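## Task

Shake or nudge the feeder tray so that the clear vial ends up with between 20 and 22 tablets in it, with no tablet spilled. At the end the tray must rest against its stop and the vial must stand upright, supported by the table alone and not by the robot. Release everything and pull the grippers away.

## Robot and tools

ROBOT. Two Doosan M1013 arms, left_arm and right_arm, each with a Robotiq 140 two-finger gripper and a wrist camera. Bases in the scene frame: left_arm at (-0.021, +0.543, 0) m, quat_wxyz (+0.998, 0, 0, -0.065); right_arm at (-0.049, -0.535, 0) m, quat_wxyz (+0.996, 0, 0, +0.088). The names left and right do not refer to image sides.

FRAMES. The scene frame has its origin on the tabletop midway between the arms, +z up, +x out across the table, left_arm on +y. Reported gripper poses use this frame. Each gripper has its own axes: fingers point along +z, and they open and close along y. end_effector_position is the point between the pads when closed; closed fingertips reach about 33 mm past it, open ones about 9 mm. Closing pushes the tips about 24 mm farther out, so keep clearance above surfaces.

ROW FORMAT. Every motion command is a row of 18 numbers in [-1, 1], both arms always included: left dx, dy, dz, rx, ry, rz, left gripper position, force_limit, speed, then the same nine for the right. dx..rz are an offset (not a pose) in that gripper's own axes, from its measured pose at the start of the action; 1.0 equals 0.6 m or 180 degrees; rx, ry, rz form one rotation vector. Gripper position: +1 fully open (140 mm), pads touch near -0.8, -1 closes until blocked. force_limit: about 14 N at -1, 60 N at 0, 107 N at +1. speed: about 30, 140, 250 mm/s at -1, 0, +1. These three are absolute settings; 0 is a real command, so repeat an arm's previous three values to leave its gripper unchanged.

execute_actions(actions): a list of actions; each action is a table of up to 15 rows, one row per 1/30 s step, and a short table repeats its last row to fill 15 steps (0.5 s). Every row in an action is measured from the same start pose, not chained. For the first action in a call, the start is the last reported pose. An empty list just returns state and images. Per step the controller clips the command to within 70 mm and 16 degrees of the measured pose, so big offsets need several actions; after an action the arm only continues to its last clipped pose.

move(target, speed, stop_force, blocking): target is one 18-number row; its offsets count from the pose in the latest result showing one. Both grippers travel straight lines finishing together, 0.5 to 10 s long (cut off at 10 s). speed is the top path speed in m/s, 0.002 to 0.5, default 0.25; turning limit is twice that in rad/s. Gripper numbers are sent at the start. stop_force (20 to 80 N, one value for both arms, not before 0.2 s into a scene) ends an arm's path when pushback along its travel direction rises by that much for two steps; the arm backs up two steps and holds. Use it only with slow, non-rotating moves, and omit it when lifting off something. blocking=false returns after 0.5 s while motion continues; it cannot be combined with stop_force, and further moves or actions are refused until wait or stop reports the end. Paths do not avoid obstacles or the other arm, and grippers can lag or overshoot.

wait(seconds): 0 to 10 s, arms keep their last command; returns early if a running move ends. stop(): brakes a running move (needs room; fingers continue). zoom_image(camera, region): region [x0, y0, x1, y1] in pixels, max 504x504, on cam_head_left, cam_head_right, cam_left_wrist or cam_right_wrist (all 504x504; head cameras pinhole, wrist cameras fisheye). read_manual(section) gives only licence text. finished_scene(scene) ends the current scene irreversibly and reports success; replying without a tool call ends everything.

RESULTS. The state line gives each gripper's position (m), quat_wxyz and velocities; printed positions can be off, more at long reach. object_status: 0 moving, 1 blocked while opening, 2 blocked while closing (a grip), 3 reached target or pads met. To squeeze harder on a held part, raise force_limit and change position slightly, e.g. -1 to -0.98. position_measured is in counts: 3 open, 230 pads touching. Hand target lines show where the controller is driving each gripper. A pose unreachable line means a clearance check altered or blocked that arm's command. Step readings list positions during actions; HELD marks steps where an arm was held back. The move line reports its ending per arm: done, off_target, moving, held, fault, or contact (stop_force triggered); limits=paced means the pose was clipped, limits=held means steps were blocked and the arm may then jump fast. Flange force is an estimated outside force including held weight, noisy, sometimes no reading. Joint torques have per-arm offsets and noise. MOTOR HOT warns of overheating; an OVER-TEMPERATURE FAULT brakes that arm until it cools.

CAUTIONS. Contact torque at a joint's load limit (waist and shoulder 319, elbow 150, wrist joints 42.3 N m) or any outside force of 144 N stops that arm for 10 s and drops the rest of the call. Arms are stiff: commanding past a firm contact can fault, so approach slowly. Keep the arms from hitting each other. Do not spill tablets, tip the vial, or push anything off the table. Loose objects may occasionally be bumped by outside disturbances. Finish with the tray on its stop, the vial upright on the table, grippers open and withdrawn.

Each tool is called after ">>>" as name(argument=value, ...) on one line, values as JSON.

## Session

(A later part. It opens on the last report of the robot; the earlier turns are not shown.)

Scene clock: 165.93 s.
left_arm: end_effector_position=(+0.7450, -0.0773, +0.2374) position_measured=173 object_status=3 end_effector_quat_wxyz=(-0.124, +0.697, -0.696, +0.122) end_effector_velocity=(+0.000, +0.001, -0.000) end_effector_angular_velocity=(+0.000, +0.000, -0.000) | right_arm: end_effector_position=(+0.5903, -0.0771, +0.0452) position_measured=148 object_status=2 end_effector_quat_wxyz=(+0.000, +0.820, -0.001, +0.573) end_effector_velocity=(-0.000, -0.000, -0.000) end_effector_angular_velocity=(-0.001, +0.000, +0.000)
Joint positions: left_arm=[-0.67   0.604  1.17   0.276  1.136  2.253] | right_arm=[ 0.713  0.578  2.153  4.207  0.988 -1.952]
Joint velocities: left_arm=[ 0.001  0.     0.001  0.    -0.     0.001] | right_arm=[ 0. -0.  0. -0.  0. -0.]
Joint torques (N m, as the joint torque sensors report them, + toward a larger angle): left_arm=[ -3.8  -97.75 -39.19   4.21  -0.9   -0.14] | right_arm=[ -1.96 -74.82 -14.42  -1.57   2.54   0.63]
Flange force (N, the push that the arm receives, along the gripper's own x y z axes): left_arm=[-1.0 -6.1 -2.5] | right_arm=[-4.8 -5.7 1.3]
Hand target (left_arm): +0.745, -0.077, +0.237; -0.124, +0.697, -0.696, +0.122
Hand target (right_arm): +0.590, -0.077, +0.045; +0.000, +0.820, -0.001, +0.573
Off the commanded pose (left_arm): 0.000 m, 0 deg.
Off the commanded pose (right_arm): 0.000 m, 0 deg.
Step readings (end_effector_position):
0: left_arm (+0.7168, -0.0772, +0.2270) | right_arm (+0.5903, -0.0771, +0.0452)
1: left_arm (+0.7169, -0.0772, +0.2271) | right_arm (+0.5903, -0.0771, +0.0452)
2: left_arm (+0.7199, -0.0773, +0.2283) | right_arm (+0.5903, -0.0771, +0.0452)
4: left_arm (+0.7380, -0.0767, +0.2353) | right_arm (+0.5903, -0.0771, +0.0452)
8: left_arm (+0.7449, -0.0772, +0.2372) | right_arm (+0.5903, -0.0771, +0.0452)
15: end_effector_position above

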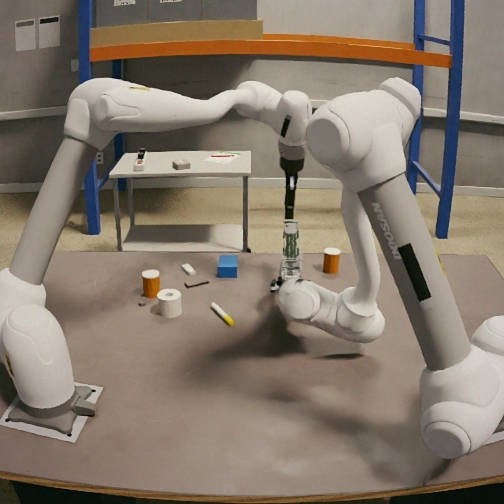

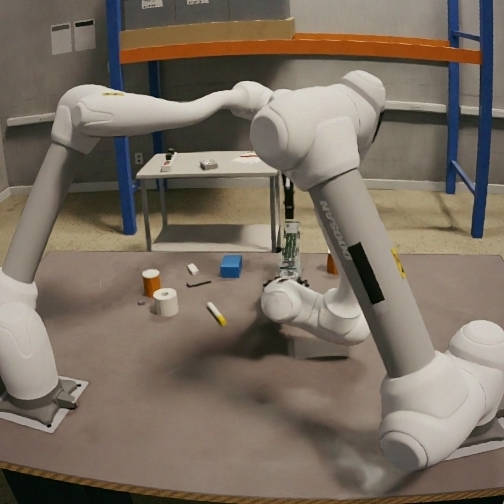

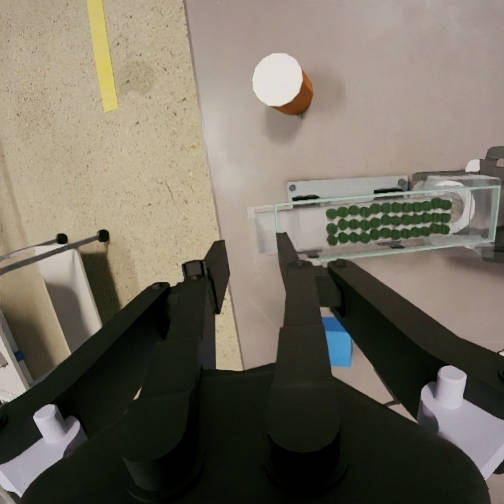

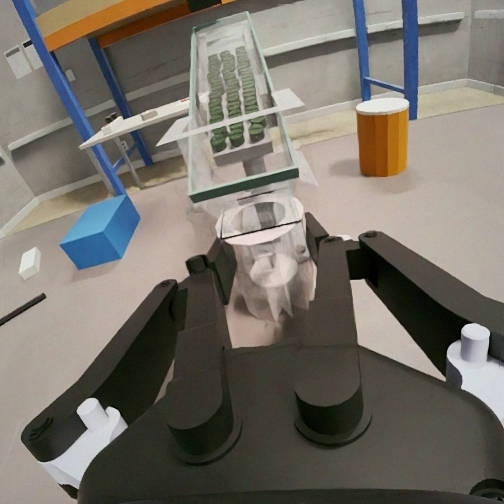

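>>> execute_actions(actions=[[[0,0.008,0,0,0,0,-0.35,-0.5,-0.5,0,0,0,0,0,0,-1,-0.7,-0.7],[0,0.016,0,0,0,0,-0.35,-0.5,-0.5,0,0,0,0,0,0,-1,-0.7,-0.7],[0,0.021,0,0,0,0,-0.35,-0.5,-0.5,0,0,0,0,0,0,-1,-0.7,-0.7],[0,0.024,0,0,0,0,-0.35,-0.5,-0.5,0,0,0,0,0,0,-1,-0.7,-0.7],[0,0.027,0,0,0,0,-0.35,-0.5,-0.5,0,0,0,0,0,0,-1,-0.7,-0.7],[0,0.030,0,0,0,0,-0.35,-0.5,-0.5,0,0,0,0,0,0,-1,-0.7,-0.7],[0,0.033,0,0,0,0,-0.35,-0.5,-0.5,0,0,0,0,0,0,-1,-0.7,-0.7],[0,0.036,0,0,0,0,-0.35,-0.5,-0.5,0,0,0,0,0,0,-1,-0.7,-0.7],[0,0.039,0,0,0,0,-0.35,-0.5,-0.5,0,0,0,0,0,0,-1,-0.7,-0.7],[0,0.042,0,0,0,0,-0.35,-0.5,-0.5,0,0,0,0,0,0,-1,-0.7,-0.7],[0,0.045,0,0,0,0,-0.35,-0.5,-0.5,0,0,0,0,0,0,-1,-0.7,-0.7],[0,0.048,0,0,0,0,-0.35,-0.5,-0.5,0,0,0,0,0,0,-1,-0.7,-0.7],[0,0.05,0,0,0,0,-0.35,-0.5,-0.5,0,0,0,0,0,0,-1,-0.7,-0.7]],[[0,-0.05,0,0,0,0,-0.35,-0.5,-0.5,0,0,0,0,0,0,-1,-0.7,-0.7]]])

>>> zoom_image(camera="cam_left_wrist", region=[240, 150, 504, 300])

>>> zoom_image(camera="cam_right_wrist", region=[150, 100, 370, 320])

Scene clock: 177.33 s.
left_arm: end_effector_position=(+0.7451, -0.0773, +0.2376) position_measured=173 object_status=3 end_effector_quat_wxyz=(-0.124, +0.697, -0.696, +0.122) end_effector_velocity=(-0.001, -0.001, -0.000) end_effector_angular_velocity=(+0.001, +0.001, -0.001) | right_arm: end_effector_position=(+0.5903, -0.0771, +0.0452) position_measured=148 object_status=2 end_effector_quat_wxyz=(+0.000, +0.820, -0.001, +0.573) end_effector_velocity=(-0.000, +0.000, -0.000) end_effector_angular_velocity=(+0.001, +0.001, -0.000)
Joint positions: left_arm=[-0.67   0.604  1.169  0.276  1.136  2.253] | right_arm=[ 0.713  0.578  2.153  4.207  0.988 -1.952]
Joint velocities: left_arm=[-0.001  0.    -0.001 -0.     0.001  0.001] | right_arm=[ 0.    -0.    -0.     0.001 -0.001  0.001]
Joint torques (N m, as the joint torque sensors report them, + toward a larger angle): left_arm=[ -2.21 -97.88 -39.95   4.21  -0.88   0.21] | right_arm=[  0.25 -75.23 -15.52  -1.62   2.11   0.69]
Flange force (N, the push that the arm receives, along the gripper's own x y z axes): left_arm=[-1.1 -2.9 -2.4] | right_arm=[-5.1 -1.9 3.1]
Flange force at the end of the 1st action (N, along the gripper's axes at the end of the call): left_arm=[2.1 -16.0 3.0] | right_arm=[-5.9 -4.8 2.7]
Hand target (left_arm): +0.745, -0.077, +0.238; -0.124, +0.697, -0.696, +0.122
Hand target (right_arm): +0.590, -0.077, +0.045; +0.000, +0.820, -0.001, +0.573
Off the commanded pose (left_arm): 0.000 m, 0 deg.
Off the commanded pose (right_arm): 0.000 m, 0 deg.
Step readings (end_effector_position; steps 1 to 15: 1st action; 16 to 30: 2nd action):
0: left_arm (+0.7450, -0.0772, +0.2374) | right_arm (+0.5903, -0.0771, +0.0452)
1: left_arm (+0.7449, -0.0772, +0.2373) | right_arm (+0.5903, -0.0771, +0.0452)
2: left_arm (+0.7425, -0.0770, +0.2362) | right_arm (+0.5903, -0.0771, +0.0452)
4: left_arm (+0.7345, -0.0771, +0.2333) | right_arm (+0.5903, -0.0771, +0.0452)
8: left_arm (+0.7268, -0.0772, +0.2307) | right_arm (+0.5903, -0.0771, +0.0452)
15: left_arm (+0.7170, -0.0772, +0.2272) | right_arm (+0.5903, -0.0771, +0.0452)
16: left_arm (+0.7171, -0.0773, +0.2273) | right_arm (+0.5903, -0.0771, +0.0452)
17: left_arm (+0.7196, -0.0774, +0.2284) | right_arm (+0.5903, -0.0771, +0.0452)
19: left_arm (+0.7373, -0.0769, +0.2353) | right_arm (+0.5903, -0.0771, +0.0452)
23: left_arm (+0.7451, -0.0772, +0.2374) | right_arm (+0.5903, -0.0771, +0.0452)
30: end_effector_position above

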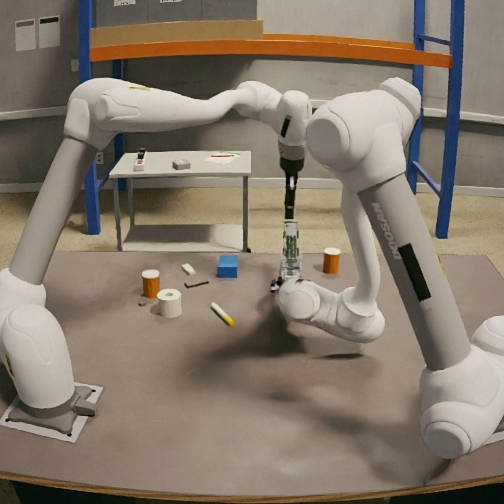

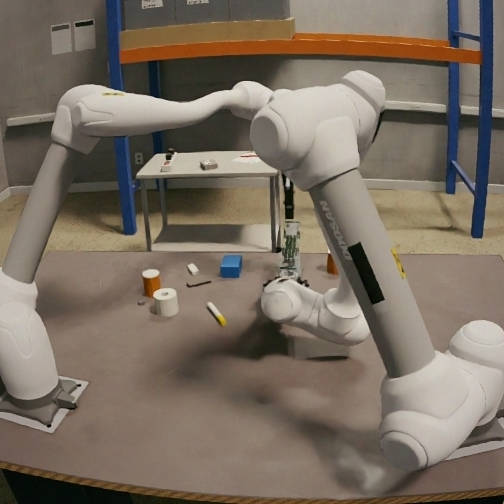

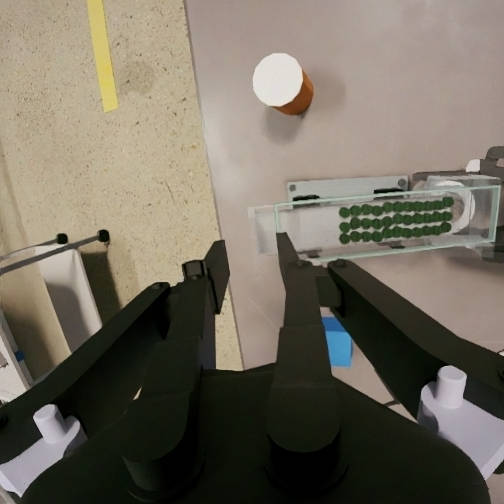

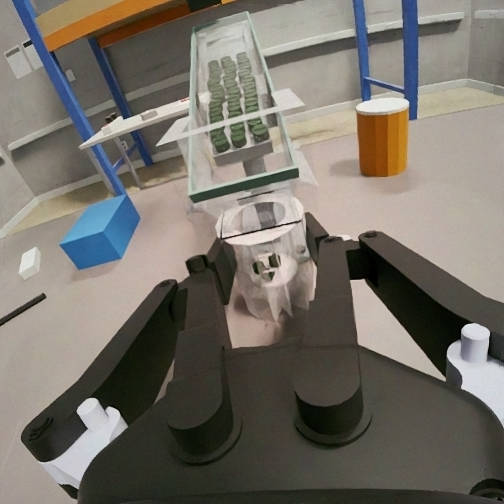

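Region (240, 150, 504, 300) of cam_left_wrist's 504x504 image, scaled by 1.909, with more detail than that image has; it fills the top 286 rows of this view, and the rest is white.

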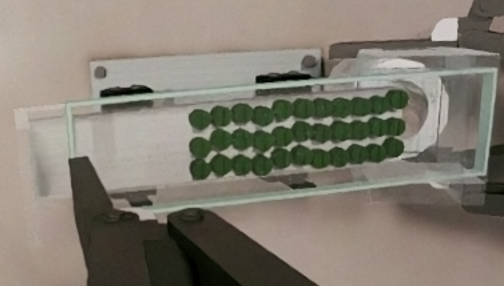

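Region (150, 100, 370, 320) of cam_right_wrist's 504x504 image, scaled by 2.291, with more detail than that image has.

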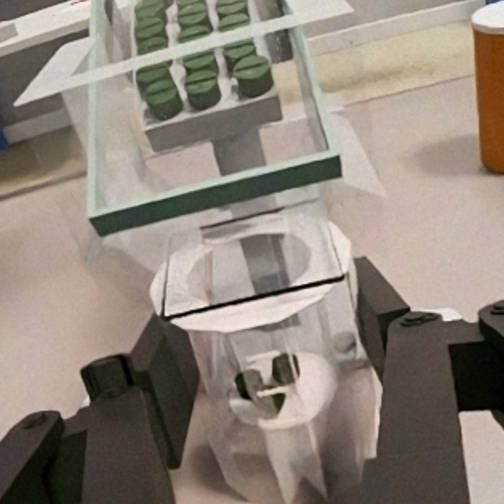

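>>> execute_actions(actions=[[[0,0.008,0,0,0,0,-0.35,-0.5,-0.5,0,0,0,0,0,0,-1,-0.7,-0.7],[0,0.016,0,0,0,0,-0.35,-0.5,-0.5,0,0,0,0,0,0,-1,-0.7,-0.7],[0,0.021,0,0,0,0,-0.35,-0.5,-0.5,0,0,0,0,0,0,-1,-0.7,-0.7],[0,0.024,0,0,0,0,-0.35,-0.5,-0.5,0,0,0,0,0,0,-1,-0.7,-0.7],[0,0.027,0,0,0,0,-0.35,-0.5,-0.5,0,0,0,0,0,0,-1,-0.7,-0.7],[0,0.030,0,0,0,0,-0.35,-0.5,-0.5,0,0,0,0,0,0,-1,-0.7,-0.7],[0,0.033,0,0,0,0,-0.35,-0.5,-0.5,0,0,0,0,0,0,-1,-0.7,-0.7],[0,0.036,0,0,0,0,-0.35,-0.5,-0.5,0,0,0,0,0,0,-1,-0.7,-0.7],[0,0.039,0,0,0,0,-0.35,-0.5,-0.5,0,0,0,0,0,0,-1,-0.7,-0.7],[0,0.042,0,0,0,0,-0.35,-0.5,-0.5,0,0,0,0,0,0,-1,-0.7,-0.7],[0,0.045,0,0,0,0,-0.35,-0.5,-0.5,0,0,0,0,0,0,-1,-0.7,-0.7],[0,0.048,0,0,0,0,-0.35,-0.5,-0.5,0,0,0,0,0,0,-1,-0.7,-0.7],[0,0.05,0,0,0,0,-0.35,-0.5,-0.5,0,0,0,0,0,0,-1,-0.7,-0.7]],[[0,-0.05,0,0,0,0,-0.35,-0.5,-0.5,0,0,0,0,0,0,-1,-0.7,-0.7]],[[0,0.008,0,0,0,0,-0.35,-0.5,-0.5,0,0,0,0,0,0,-1,-0.7,-0.7],[0,0.016,0,0,0,0,-0.35,-0.5,-0.5,0,0,0,0,0,0,-1,-0.7,-0.7],[0,0.021,0,0,0,0,-0.35,-0.5,-0.5,0,0,0,0,0,0,-1,-0.7,-0.7],[0,0.024,0,0,0,0,-0.35,-0.5,-0.5,0,0,0,0,0,0,-1,-0.7,-0.7],[0,0.027,0,0,0,0,-0.35,-0.5,-0.5,0,0,0,0,0,0,-1,-0.7,-0.7],[0,0.030,0,0,0,0,-0.35,-0.5,-0.5,0,0,0,0,0,0,-1,-0.7,-0.7],[0,0.033,0,0,0,0,-0.35,-0.5,-0.5,0,0,0,0,0,0,-1,-0.7,-0.7],[0,0.036,0,0,0,0,-0.35,-0.5,-0.5,0,0,0,0,0,0,-1,-0.7,-0.7],[0,0.039,0,0,0,0,-0.35,-0.5,-0.5,0,0,0,0,0,0,-1,-0.7,-0.7],[0,0.042,0,0,0,0,-0.35,-0.5,-0.5,0,0,0,0,0,0,-1,-0.7,-0.7],[0,0.045,0,0,0,0,-0.35,-0.5,-0.5,0,0,0,0,0,0,-1,-0.7,-0.7],[0,0.048,0,0,0,0,-0.35,-0.5,-0.5,0,0,0,0,0,0,-1,-0.7,-0.7],[0,0.05,0,0,0,0,-0.35,-0.5,-0.5,0,0,0,0,0,0,-1,-0.7,-0.7]],[[0,-0.05,0,0,0,0,-0.35,-0.5,-0.5,0,0,0,0,0,0,-1,-0.7,-0.7]],[[0,0.008,0,0,0,0,-0.35,-0.5,-0.5,0,0,0,0,0,0,-1,-0.7,-0.7],[0,0.016,0,0,0,0,-0.35,-0.5,-0.5,0,0,0,0,0,0,-1,-0.7,-0.7],[0,0.021,0,0,0,0,-0.35,-0.5,-0.5,0,0,0,0,0,0,-1,-0.7,-0.7],[0,0.024,0,0,0,0,-0.35,-0.5,-0.5,0,0,0,0,0,0,-1,-0.7,-0.7],[0,0.027,0,0,0,0,-0.35,-0.5,-0.5,0,0,0,0,0,0,-1,-0.7,-0.7],[0,0.030,0,0,0,0,-0.35,-0.5,-0.5,0,0,0,0,0,0,-1,-0.7,-0.7],[0,0.033,0,0,0,0,-0.35,-0.5,-0.5,0,0,0,0,0,0,-1,-0.7,-0.7],[0,0.036,0,0,0,0,-0.35,-0.5,-0.5,0,0,0,0,0,0,-1,-0.7,-0.7],[0,0.039,0,0,0,0,-0.35,-0.5,-0.5,0,0,0,0,0,0,-1,-0.7,-0.7],[0,0.042,0,0,0,0,-0.35,-0.5,-0.5,0,0,0,0,0,0,-1,-0.7,-0.7],[0,0.045,0,0,0,0,-0.35,-0.5,-0.5,0,0,0,0,0,0,-1,-0.7,-0.7],[0,0.048,0,0,0,0,-0.35,-0.5,-0.5,0,0,0,0,0,0,-1,-0.7,-0.7],[0,0.05,0,0,0,0,-0.35,-0.5,-0.5,0,0,0,0,0,0,-1,-0.7,-0.7]],[[0,-0.05,0,0,0,0,-0.35,-0.5,-0.5,0,0,0,0,0,0,-1,-0.7,-0.7]],[[0,0.008,0,0,0,0,-0.35,-0.5,-0.5,0,0,0,0,0,0,-1,-0.7,-0.7],[0,0.016,0,0,0,0,-0.35,-0.5,-0.5,0,0,0,0,0,0,-1,-0.7,-0.7],[0,0.021,0,0,0,0,-0.35,-0.5,-0.5,0,0,0,0,0,0,-1,-0.7,-0.7],[0,0.024,0,0,0,0,-0.35,-0.5,-0.5,0,0,0,0,0,0,-1,-0.7,-0.7],[0,0.027,0,0,0,0,-0.35,-0.5,-0.5,0,0,0,0,0,0,-1,-0.7,-0.7],[0,0.030,0,0,0,0,-0.35,-0.5,-0.5,0,0,0,0,0,0,-1,-0.7,-0.7],[0,0.033,0,0,0,0,-0.35,-0.5,-0.5,0,0,0,0,0,0,-1,-0.7,-0.7],[0,0.036,0,0,0,0,-0.35,-0.5,-0.5,0,0,0,0,0,0,-1,-0.7,-0.7],[0,0.039,0,0,0,0,-0.35,-0.5,-0.5,0,0,0,0,0,0,-1,-0.7,-0.7],[0,0.042,0,0,0,0,-0.35,-0.5,-0.5,0,0,0,0,0,0,-1,-0.7,-0.7],[0,0.045,0,0,0,0,-0.35,-0.5,-0.5,0,0,0,0,0,0,-1,-0.7,-0.7],[0,0.048,0,0,0,0,-0.35,-0.5,-0.5,0,0,0,0,0,0,-1,-0.7,-0.7],[0,0.05,0,0,0,0,-0.35,-0.5,-0.5,0,0,0,0,0,0,-1,-0.7,-0.7]],[[0,-0.05,0,0,0,0,-0.35,-0.5,-0.5,0,0,0,0,0,0,-1,-0.7,-0.7]]])

>>> zoom_image(camera="cam_left_wrist", region=[330, 150, 504, 280])

>>> zoom_image(camera="cam_right_wrist", region=[150, 60, 370, 320])

Scene clock: 234.67 s.
left_arm: end_effector_position=(+0.7454, -0.0773, +0.2379) position_measured=173 object_status=3 end_effector_quat_wxyz=(-0.124, +0.697, -0.696, +0.122) end_effector_velocity=(-0.001, -0.001, -0.000) end_effector_angular_velocity=(+0.001, +0.000, -0.003) | right_arm: end_effector_position=(+0.5903, -0.0771, +0.0452) position_measured=148 object_status=2 end_effector_quat_wxyz=(+0.000, +0.820, -0.001, +0.573) end_effector_velocity=(-0.000, -0.001, -0.000) end_effector_angular_velocity=(-0.001, +0.000, -0.000)
Joint positions: left_arm=[-0.67   0.604  1.169  0.276  1.136  2.254] | right_arm=[ 0.713  0.578  2.153  4.207  0.988 -1.952]
Joint velocities: left_arm=[-0.002  0.    -0.    -0.     0.     0.001] | right_arm=[-0.     0.     0.001 -0.     0.    -0.   ]
Joint torques (N m, as the joint torque sensors report them, + toward a larger angle): left_arm=[ -1.13 -97.49 -40.16   4.4   -0.77   0.35] | right_arm=[  1.19 -74.26 -14.79  -1.43   2.01   0.42]
Flange force (N, the push that the arm receives, along the gripper's own x y z axes): left_arm=[-0.4 -0.5 -3.1] | right_arm=[-3.7 -0.6 4.5]
Flange force at the end of the 4th action (N, along the gripper's axes at the end of the call): left_arm=[3.2 -4.5 -0.7] | right_arm=[-5.9 -2.0 5.3]
Flange force at the end of the 5th action (N, along the gripper's axes at the end of the call): left_arm=[-6.3 -4.7 -2.0] | right_arm=[-4.4 -4.0 3.4]
Flange force at the end of the 6th action (N, along the gripper's axes at the end of the call): left_arm=[-0.2 0.6 -1.9] | right_arm=[-4.1 -3.8 4.5]
Flange force at the end of the 7th action (N, along the gripper's axes at the end of the call): left_arm=[5.0 -10.4 3.8] | right_arm=[-3.8 -2.6 2.1]
Hand target (left_arm): +0.745, -0.077, +0.238; -0.124, +0.697, -0.696, +0.122
Hand target (right_arm): +0.590, -0.077, +0.045; +0.000, +0.820, -0.001, +0.573
Off the commanded pose (left_arm): 0.000 m, 0 deg.
Off the commanded pose (right_arm): 0.000 m, 0 deg.
Step readings (end_effector_position; steps 1 to 15: 1st action; 16 to 30: 2nd action; 31 to 45: 3rd action; 46 to 60: 4th action; 61 to 75: 5th action; 76 to 90: 6th action; 91 to 105: 7th action; 106 to 120: 8th action):
0: left_arm (+0.7451, -0.0773, +0.2375) | right_arm (+0.5903, -0.0771, +0.0452)
1: left_arm (+0.7450, -0.0772, +0.2374) | right_arm (+0.5903, -0.0771, +0.0452)
2: left_arm (+0.7425, -0.0770, +0.2363) | right_arm (+0.5903, -0.0771, +0.0452)
4: left_arm (+0.7346, -0.0771, +0.2334) | right_arm (+0.5903, -0.0771, +0.0452)
8: left_arm (+0.7269, -0.0772, +0.2308) | right_arm (+0.5903, -0.0771, +0.0452)
15: left_arm (+0.7171, -0.0772, +0.2273) | right_arm (+0.5903, -0.0771, +0.0452)
16: left_arm (+0.7172, -0.0773, +0.2274) | right_arm (+0.5903, -0.0771, +0.0452)
17: left_arm (+0.7198, -0.0774, +0.2285) | right_arm (+0.5903, -0.0771, +0.0452)
19: left_arm (+0.7374, -0.0769, +0.2354) | right_arm (+0.5903, -0.0771, +0.0452)
23: left_arm (+0.7452, -0.0772, +0.2375) | right_arm (+0.5903, -0.0771, +0.0452)
30: left_arm (+0.7452, -0.0773, +0.2377) | right_arm (+0.5903, -0.0771, +0.0452)
31: left_arm (+0.7451, -0.0773, +0.2376) | right_arm (+0.5903, -0.0771, +0.0452)
32: left_arm (+0.7428, -0.0771, +0.2366) | right_arm (+0.5903, -0.0771, +0.0452)
34: left_arm (+0.7347, -0.0772, +0.2335) | right_arm (+0.5903, -0.0771, +0.0452)
38: left_arm (+0.7270, -0.0772, +0.2309) | right_arm (+0.5903, -0.0771, +0.0452)
45: left_arm (+0.7172, -0.0772, +0.2274) | right_arm (+0.5903, -0.0771, +0.0452)
46: left_arm (+0.7172, -0.0773, +0.2275) | right_arm (+0.5903, -0.0771, +0.0452)
47: left_arm (+0.7199, -0.0774, +0.2286) | right_arm (+0.5903, -0.0771, +0.0452)
49: left_arm (+0.7375, -0.0769, +0.2355) | right_arm (+0.5903, -0.0771, +0.0452)
53: left_arm (+0.7452, -0.0772, +0.2376) | right_arm (+0.5903, -0.0771, +0.0452)
60: left_arm (+0.7453, -0.0773, +0.2378) | right_arm (+0.5903, -0.0771, +0.0452)
61: left_arm (+0.7452, -0.0773, +0.2377) | right_arm (+0.5903, -0.0771, +0.0452)
62: left_arm (+0.7429, -0.0771, +0.2366) | right_arm (+0.5903, -0.0771, +0.0452)
64: left_arm (+0.7347, -0.0772, +0.2336) | right_arm (+0.5903, -0.0771, +0.0452)
68: left_arm (+0.7271, -0.0772, +0.2310) | right_arm (+0.5903, -0.0771, +0.0452)
75: left_arm (+0.7172, -0.0772, +0.2275) | right_arm (+0.5903, -0.0771, +0.0452)
76: left_arm (+0.7173, -0.0773, +0.2275) | right_arm (+0.5903, -0.0771, +0.0452)
77: left_arm (+0.7199, -0.0774, +0.2287) | right_arm (+0.5903, -0.0771, +0.0452)
79: left_arm (+0.7376, -0.0769, +0.2356) | right_arm (+0.5903, -0.0771, +0.0452)
83: left_arm (+0.7453, -0.0772, +0.2377) | right_arm (+0.5903, -0.0771, +0.0452)
90: left_arm (+0.7453, -0.0773, +0.2378) | right_arm (+0.5903, -0.0771, +0.0452)
91: left_arm (+0.7453, -0.0773, +0.2378) | right_arm (+0.5903, -0.0771, +0.0452)
92: left_arm (+0.7429, -0.0771, +0.2367) | right_arm (+0.5903, -0.0771, +0.0452)
94: left_arm (+0.7348, -0.0772, +0.2336) | right_arm (+0.5903, -0.0771, +0.0452)
98: left_arm (+0.7271, -0.0772, +0.2311) | right_arm (+0.5903, -0.0771, +0.0452)
105: left_arm (+0.7172, -0.0773, +0.2275) | right_arm (+0.5903, -0.0771, +0.0452)
106: left_arm (+0.7173, -0.0773, +0.2276) | right_arm (+0.5903, -0.0771, +0.0452)
107: left_arm (+0.7200, -0.0774, +0.2288) | right_arm (+0.5903, -0.0771, +0.0452)
109: left_arm (+0.7376, -0.0769, +0.2356) | right_arm (+0.5903, -0.0771, +0.0452)
113: left_arm (+0.7453, -0.0772, +0.2377) | right_arm (+0.5903, -0.0771, +0.0452)
120: end_effector_position above

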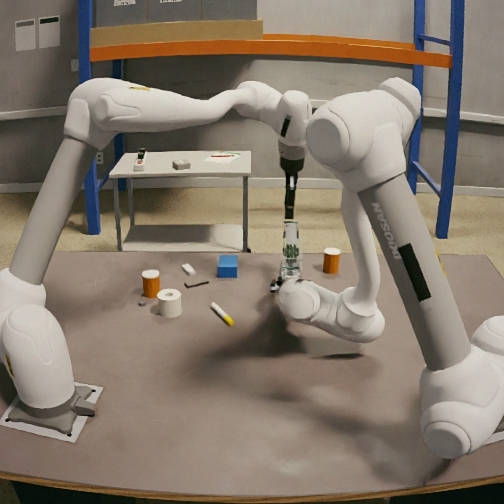

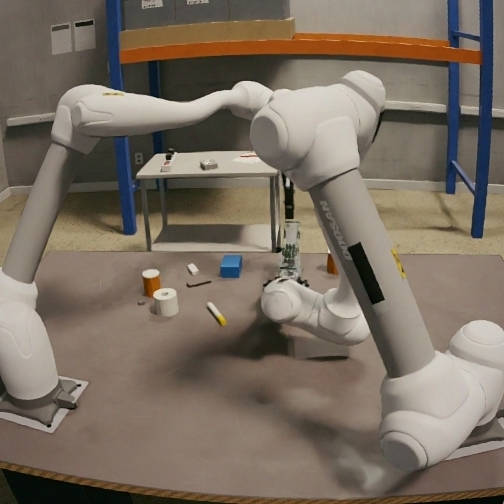

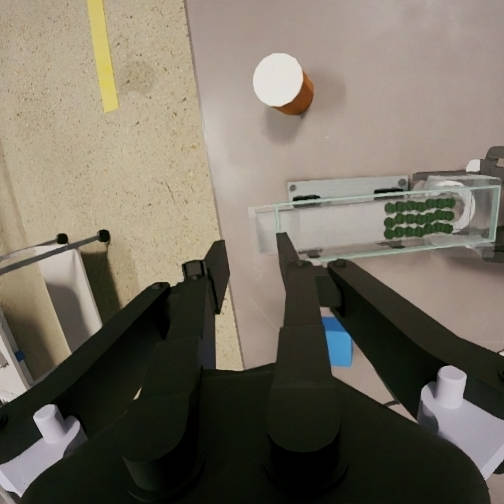

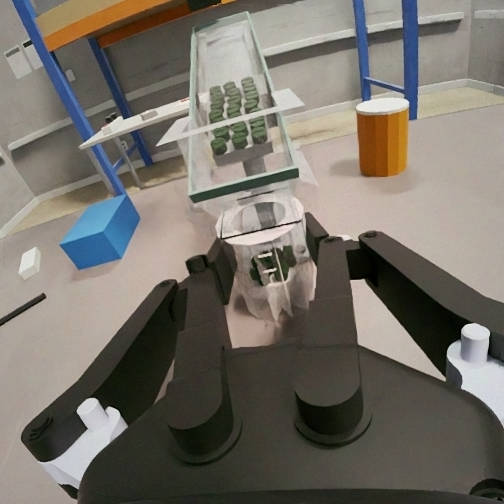

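Region (330, 150, 504, 280) of cam_left_wrist's 504x504 image, scaled by 2.897, with more detail than that image has; it fills the top 377 rows of this view, and the rest is white.

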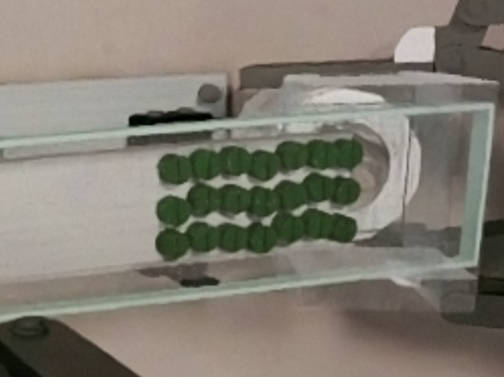

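Region (150, 60, 370, 320) of cam_right_wrist's 504x504 image, scaled by 1.938, with more detail than that image has; it fills the left 426 columns of this view, and the rest is white.

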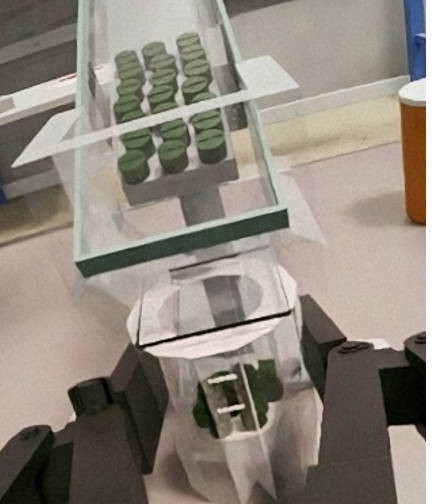

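>>> move(target=[0,0.048,0,0,0,0,-0.35,-0.5,-0.5,0,0,0,0,0,0,-1,-0.7,-0.7], speed=0.07)

>>> execute_actions(actions=[[[0,-0.048,0,0,0,0,-0.35,-0.5,-0.5,0,0,0,0,0,0,-1,-0.7,-0.7]]])

>>> zoom_image(camera="cam_left_wrist", region=[330, 150, 504, 280])

>>> zoom_image(camera="cam_right_wrist", region=[150, 60, 370, 320])

Scene clock: 242.53 s.
left_arm: end_effector_position=(+0.7184, -0.0772, +0.2280) position_measured=173 object_status=3 end_effector_quat_wxyz=(-0.124, +0.697, -0.696, +0.122) end_effector_velocity=(-0.001, -0.002, +0.000) end_effector_angular_velocity=(-0.000, -0.000, -0.002) | right_arm: end_effector_position=(+0.5903, -0.0771, +0.0452) position_measured=148 object_status=2 end_effector_quat_wxyz=(+0.000, +0.820, -0.001, +0.573) end_effector_velocity=(+0.000, -0.000, -0.000) end_effector_angular_velocity=(-0.001, +0.001, +0.000)
Joint positions: left_arm=[-0.692  0.575  1.234  0.286  1.107  2.22 ] | right_arm=[ 0.713  0.578  2.153  4.207  0.988 -1.952]
Joint velocities: left_arm=[-0.002 -0.    -0.     0.    -0.     0.   ] | right_arm=[-0.001  0.     0.    -0.    -0.001 -0.001]
Joint torques (N m, as the joint torque sensors report them, + toward a larger angle): left_arm=[ -5.15 -95.53 -37.76   2.99   0.1   -0.33] | right_arm=[  0.99 -74.21 -13.88  -1.76   2.29   0.47]
Flange force (N, the push that the arm receives, along the gripper's own x y z axes): left_arm=[-0.1 -9.1 -1.1] | right_arm=[-2.7 -2.9 5.0]
Hand target (left_arm): +0.718, -0.077, +0.228; -0.124, +0.697, -0.696, +0.122
Hand target (right_arm): +0.590, -0.077, +0.045; +0.000, +0.820, -0.001, +0.573
Off the commanded pose (left_arm): 0.000 m, 0 deg.
Off the commanded pose (right_arm): 0.000 m, 0 deg.
move: done

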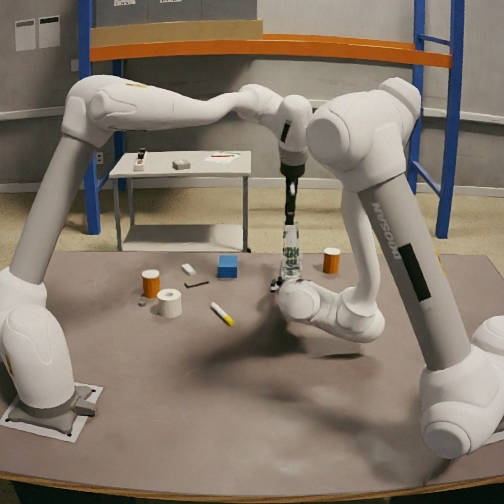

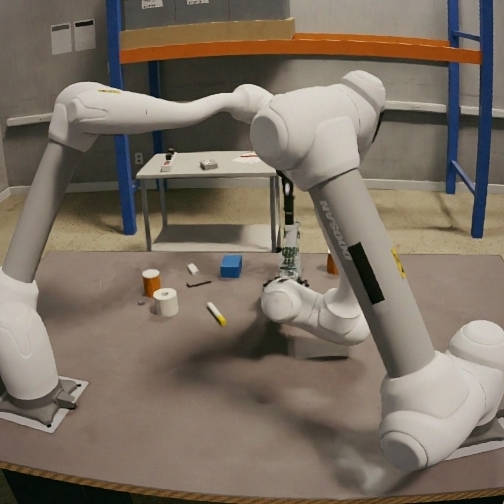

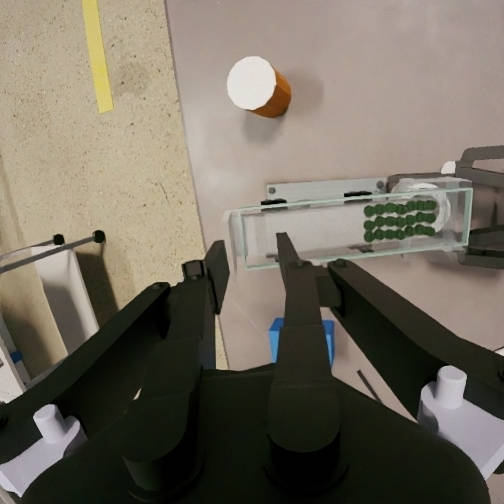

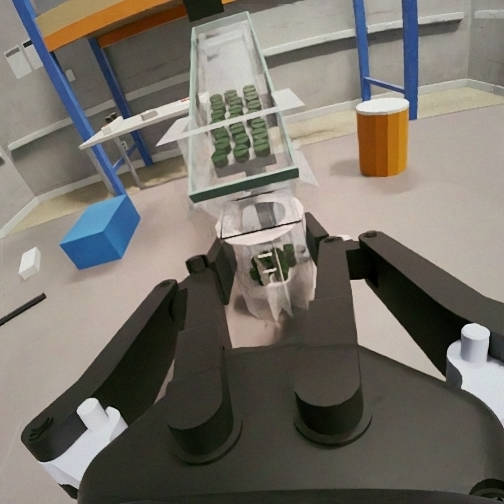

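Scene clock: 243.03 s.
left_arm: end_effector_position=(+0.7454, -0.0773, +0.2379) position_measured=173 object_status=3 end_effector_quat_wxyz=(-0.124, +0.697, -0.696, +0.122) end_effector_velocity=(-0.001, -0.000, -0.001) end_effector_angular_velocity=(+0.001, +0.001, -0.001) | right_arm: end_effector_position=(+0.5903, -0.0771, +0.0452) position_measured=148 object_status=2 end_effector_quat_wxyz=(+0.000, +0.820, -0.001, +0.573) end_effector_velocity=(-0.000, -0.000, +0.000) end_effector_angular_velocity=(+0.001, -0.001, -0.001)
Joint positions: left_arm=[-0.67   0.604  1.169  0.276  1.136  2.254] | right_arm=[ 0.713  0.578  2.153  4.207  0.988 -1.952]
Joint velocities: left_arm=[-0.001  0.     0.001 -0.     0.     0.   ] | right_arm=[0.    0.    0.    0.001 0.001 0.001]
Joint torques (N m, as the joint torque sensors report them, + toward a larger angle): left_arm=[  0.04 -96.7  -40.14   4.24  -1.15   0.31] | right_arm=[  2.45 -75.09 -14.05  -1.72   2.48   0.13]
Flange force (N, the push that the arm receives, along the gripper's own x y z axes): left_arm=[-0.5 0.6 -4.2] | right_arm=[-3.9 -1.1 7.7]
Hand target (left_arm): +0.745, -0.077, +0.238; -0.124, +0.697, -0.696, +0.122
Hand target (right_arm): +0.590, -0.077, +0.045; +0.000, +0.820, -0.001, +0.573
Off the commanded pose (left_arm): 0.000 m, 0 deg.
Off the commanded pose (right_arm): 0.000 m, 0 deg.
Step readings (end_effector_position):
0: left_arm (+0.7184, -0.0772, +0.2280) | right_arm (+0.5903, -0.0771, +0.0452)
1: left_arm (+0.7184, -0.0773, +0.2280) | right_arm (+0.5903, -0.0771, +0.0452)
2: left_arm (+0.7211, -0.0774, +0.2292) | right_arm (+0.5903, -0.0771, +0.0452)
4: left_arm (+0.7384, -0.0769, +0.2359) | right_arm (+0.5903, -0.0771, +0.0452)
8: left_arm (+0.7453, -0.0772, +0.2378) | right_arm (+0.5903, -0.0771, +0.0452)
15: end_effector_position above

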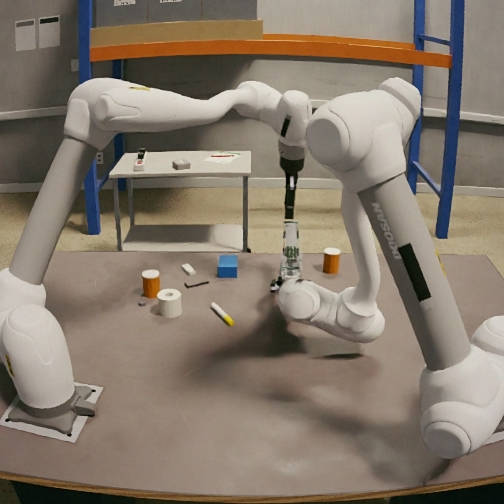

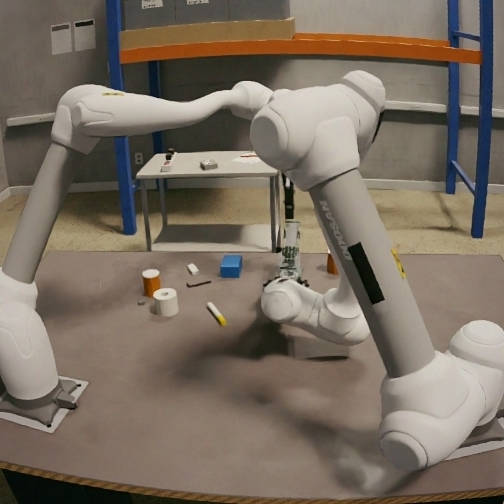

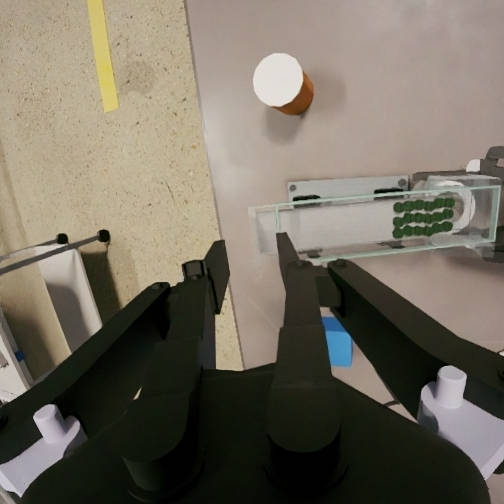

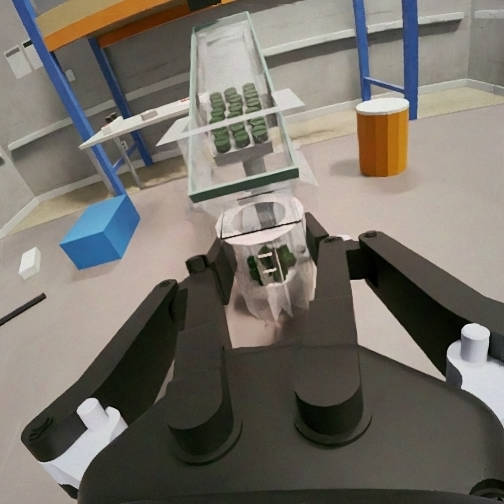

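Region (330, 150, 504, 280) of cam_left_wrist's 504x504 image, scaled by 2.897, with more detail than that image has; it fills the top 377 rows of this view, and the rest is white.

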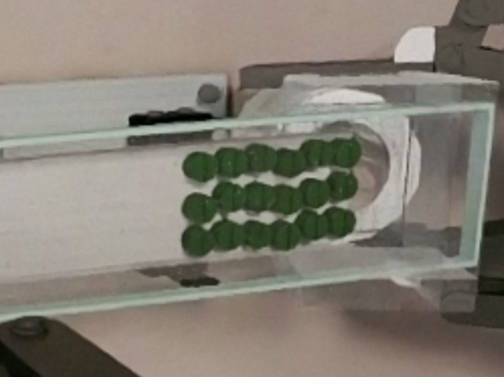

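Region (150, 60, 370, 320) of cam_right_wrist's 504x504 image, scaled by 1.938, with more detail than that image has; it fills the left 426 columns of this view, and the rest is white.

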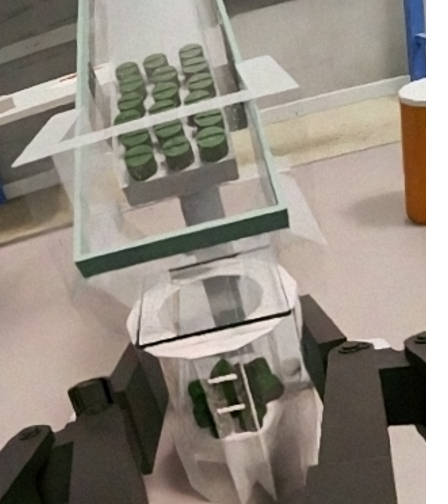

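18 left. One more.

>>> move(target=[0,0.047,0,0,0,0,-0.35,-0.5,-0.5,0,0,0,0,0,0,-1,-0.7,-0.7], speed=0.07)

>>> execute_actions(actions=[[[0,-0.047,0,0,0,0,-0.35,-0.5,-0.5,0,0,0,0,0,0,-1,-0.7,-0.7]]])

>>> zoom_image(camera="cam_left_wrist", region=[330, 150, 504, 280])

>>> zoom_image(camera="cam_right_wrist", region=[150, 60, 370, 320])

Scene clock: 249.50 s.
left_arm: end_effector_position=(+0.7190, -0.0772, +0.2282) position_measured=173 object_status=3 end_effector_quat_wxyz=(-0.124, +0.697, -0.696, +0.122) end_effector_velocity=(-0.001, -0.001, +0.000) end_effector_angular_velocity=(+0.000, +0.000, -0.000) | right_arm: end_effector_position=(+0.5903, -0.0771, +0.0452) position_measured=148 object_status=2 end_effector_quat_wxyz=(+0.000, +0.820, -0.001, +0.573) end_effector_velocity=(-0.001, +0.001, -0.000) end_effector_angular_velocity=(+0.000, +0.000, +0.002)
Joint positions: left_arm=[-0.692  0.576  1.233  0.286  1.107  2.22 ] | right_arm=[ 0.713  0.578  2.153  4.207  0.988 -1.952]
Joint velocities: left_arm=[-0.001 -0.     0.    -0.     0.001 -0.   ] | right_arm=[ 0.001  0.     0.    -0.001 -0.001  0.   ]
Joint torques (N m, as the joint torque sensors report them, + toward a larger angle): left_arm=[ -4.01 -95.87 -38.08   3.07  -0.44  -0.2 ] | right_arm=[  0.64 -75.83 -14.48  -1.89   2.25   0.26]
Flange force (N, the push that the arm receives, along the gripper's own x y z axes): left_arm=[1.1 -7.9 -1.8] | right_arm=[-5.9 -3.6 5.0]
Hand target (left_arm): +0.719, -0.077, +0.228; -0.124, +0.697, -0.696, +0.122
Hand target (right_arm): +0.590, -0.077, +0.045; +0.000, +0.820, -0.001, +0.573
Off the commanded pose (left_arm): 0.000 m, 0 deg.
Off the commanded pose (right_arm): 0.000 m, 0 deg.
move: done

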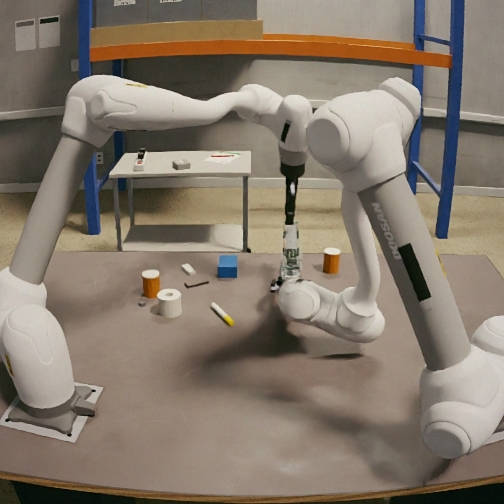

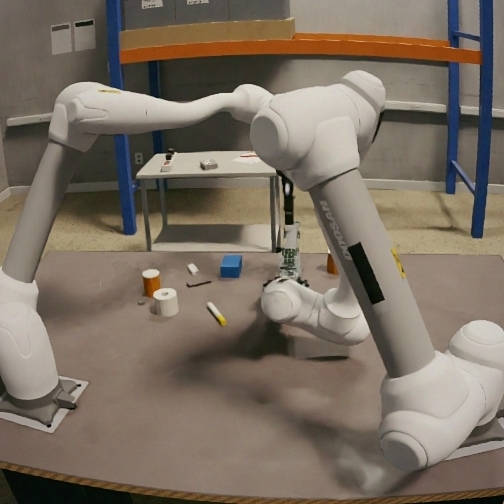

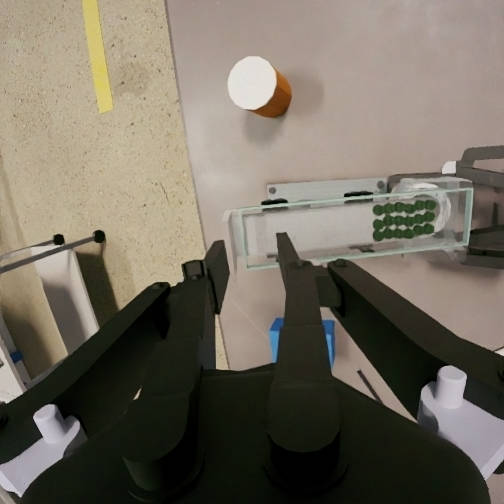

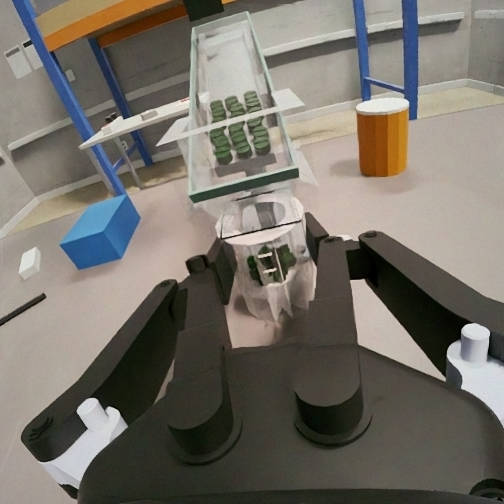

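Scene clock: 250.00 s.
left_arm: end_effector_position=(+0.7454, -0.0773, +0.2380) position_measured=173 object_status=3 end_effector_quat_wxyz=(-0.124, +0.697, -0.696, +0.122) end_effector_velocity=(+0.000, +0.000, +0.000) end_effector_angular_velocity=(+0.000, +0.000, +0.001) | right_arm: end_effector_position=(+0.5903, -0.0771, +0.0452) position_measured=148 object_status=2 end_effector_quat_wxyz=(+0.000, +0.820, -0.001, +0.573) end_effector_velocity=(+0.000, +0.000, +0.000) end_effector_angular_velocity=(+0.001, +0.000, -0.001)
Joint positions: left_arm=[-0.67   0.604  1.169  0.276  1.136  2.254] | right_arm=[ 0.713  0.578  2.153  4.207  0.988 -1.952]
Joint velocities: left_arm=[ 0.     0.    -0.001 -0.     0.001 -0.   ] | right_arm=[ 0.     0.    -0.001  0.001 -0.    -0.   ]
Joint torques (N m, as the joint torque sensors report them, + toward a larger angle): left_arm=[  1.08 -95.27 -39.55   4.52  -1.04   0.22] | right_arm=[ -0.79 -72.19 -14.32  -1.12   2.11   0.47]
Flange force (N, the push that the arm receives, along the gripper's own x y z axes): left_arm=[-0.7 1.0 -5.9] | right_arm=[-1.1 -1.9 1.0]
Hand target (left_arm): +0.745, -0.077, +0.238; -0.124, +0.697, -0.696, +0.122
Hand target (right_arm): +0.590, -0.077, +0.045; +0.000, +0.820, -0.001, +0.573
Off the commanded pose (left_arm): 0.000 m, 0 deg.
Off the commanded pose (right_arm): 0.000 m, 0 deg.
Step readings (end_effector_position):
0: left_arm (+0.7190, -0.0772, +0.2282) | right_arm (+0.5903, -0.0771, +0.0452)
1: left_arm (+0.7190, -0.0773, +0.2283) | right_arm (+0.5903, -0.0771, +0.0452)
2: left_arm (+0.7217, -0.0774, +0.2295) | right_arm (+0.5903, -0.0771, +0.0452)
4: left_arm (+0.7388, -0.0769, +0.2361) | right_arm (+0.5903, -0.0771, +0.0452)
8: left_arm (+0.7453, -0.0772, +0.2378) | right_arm (+0.5903, -0.0771, +0.0452)
15: end_effector_position above

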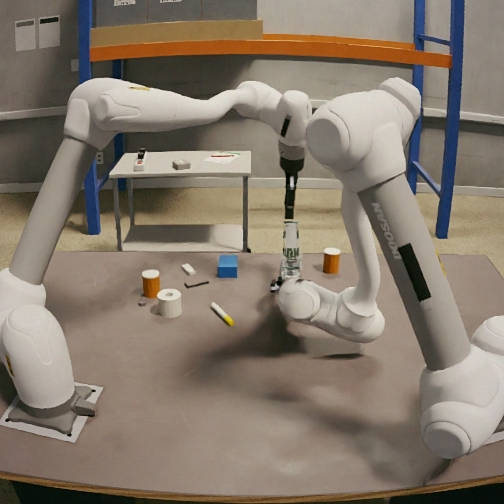

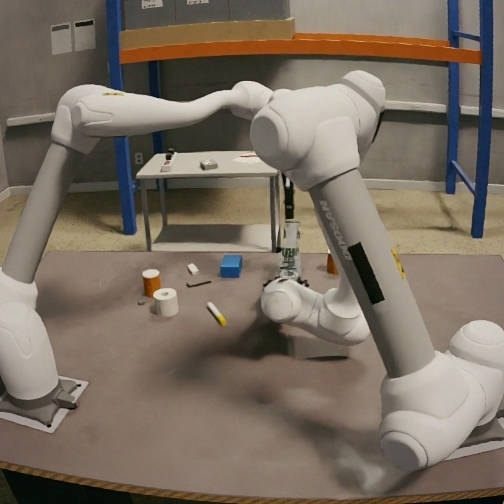

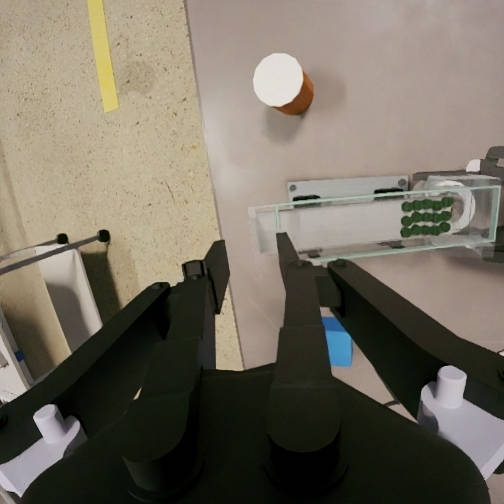

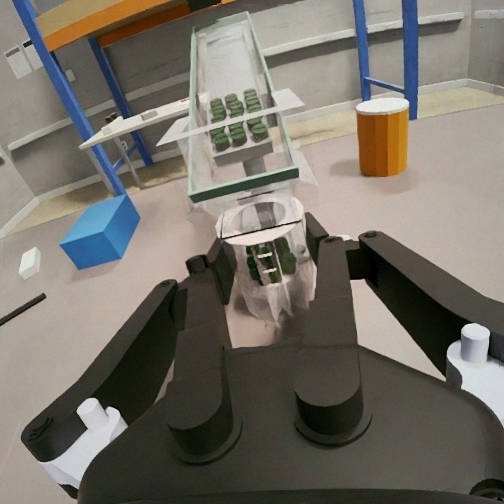

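Region (330, 150, 504, 280) of cam_left_wrist's 504x504 image, scaled by 2.897, with more detail than that image has; it fills the top 377 rows of this view, and the rest is white.

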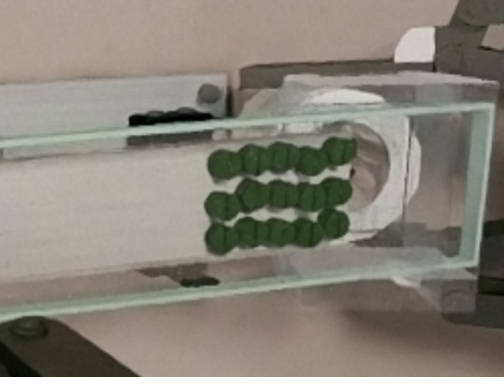

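Region (150, 60, 370, 320) of cam_right_wrist's 504x504 image, scaled by 1.938, with more detail than that image has; it fills the left 426 columns of this view, and the rest is white.

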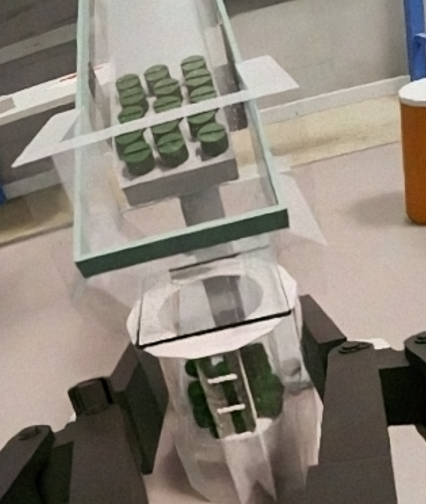

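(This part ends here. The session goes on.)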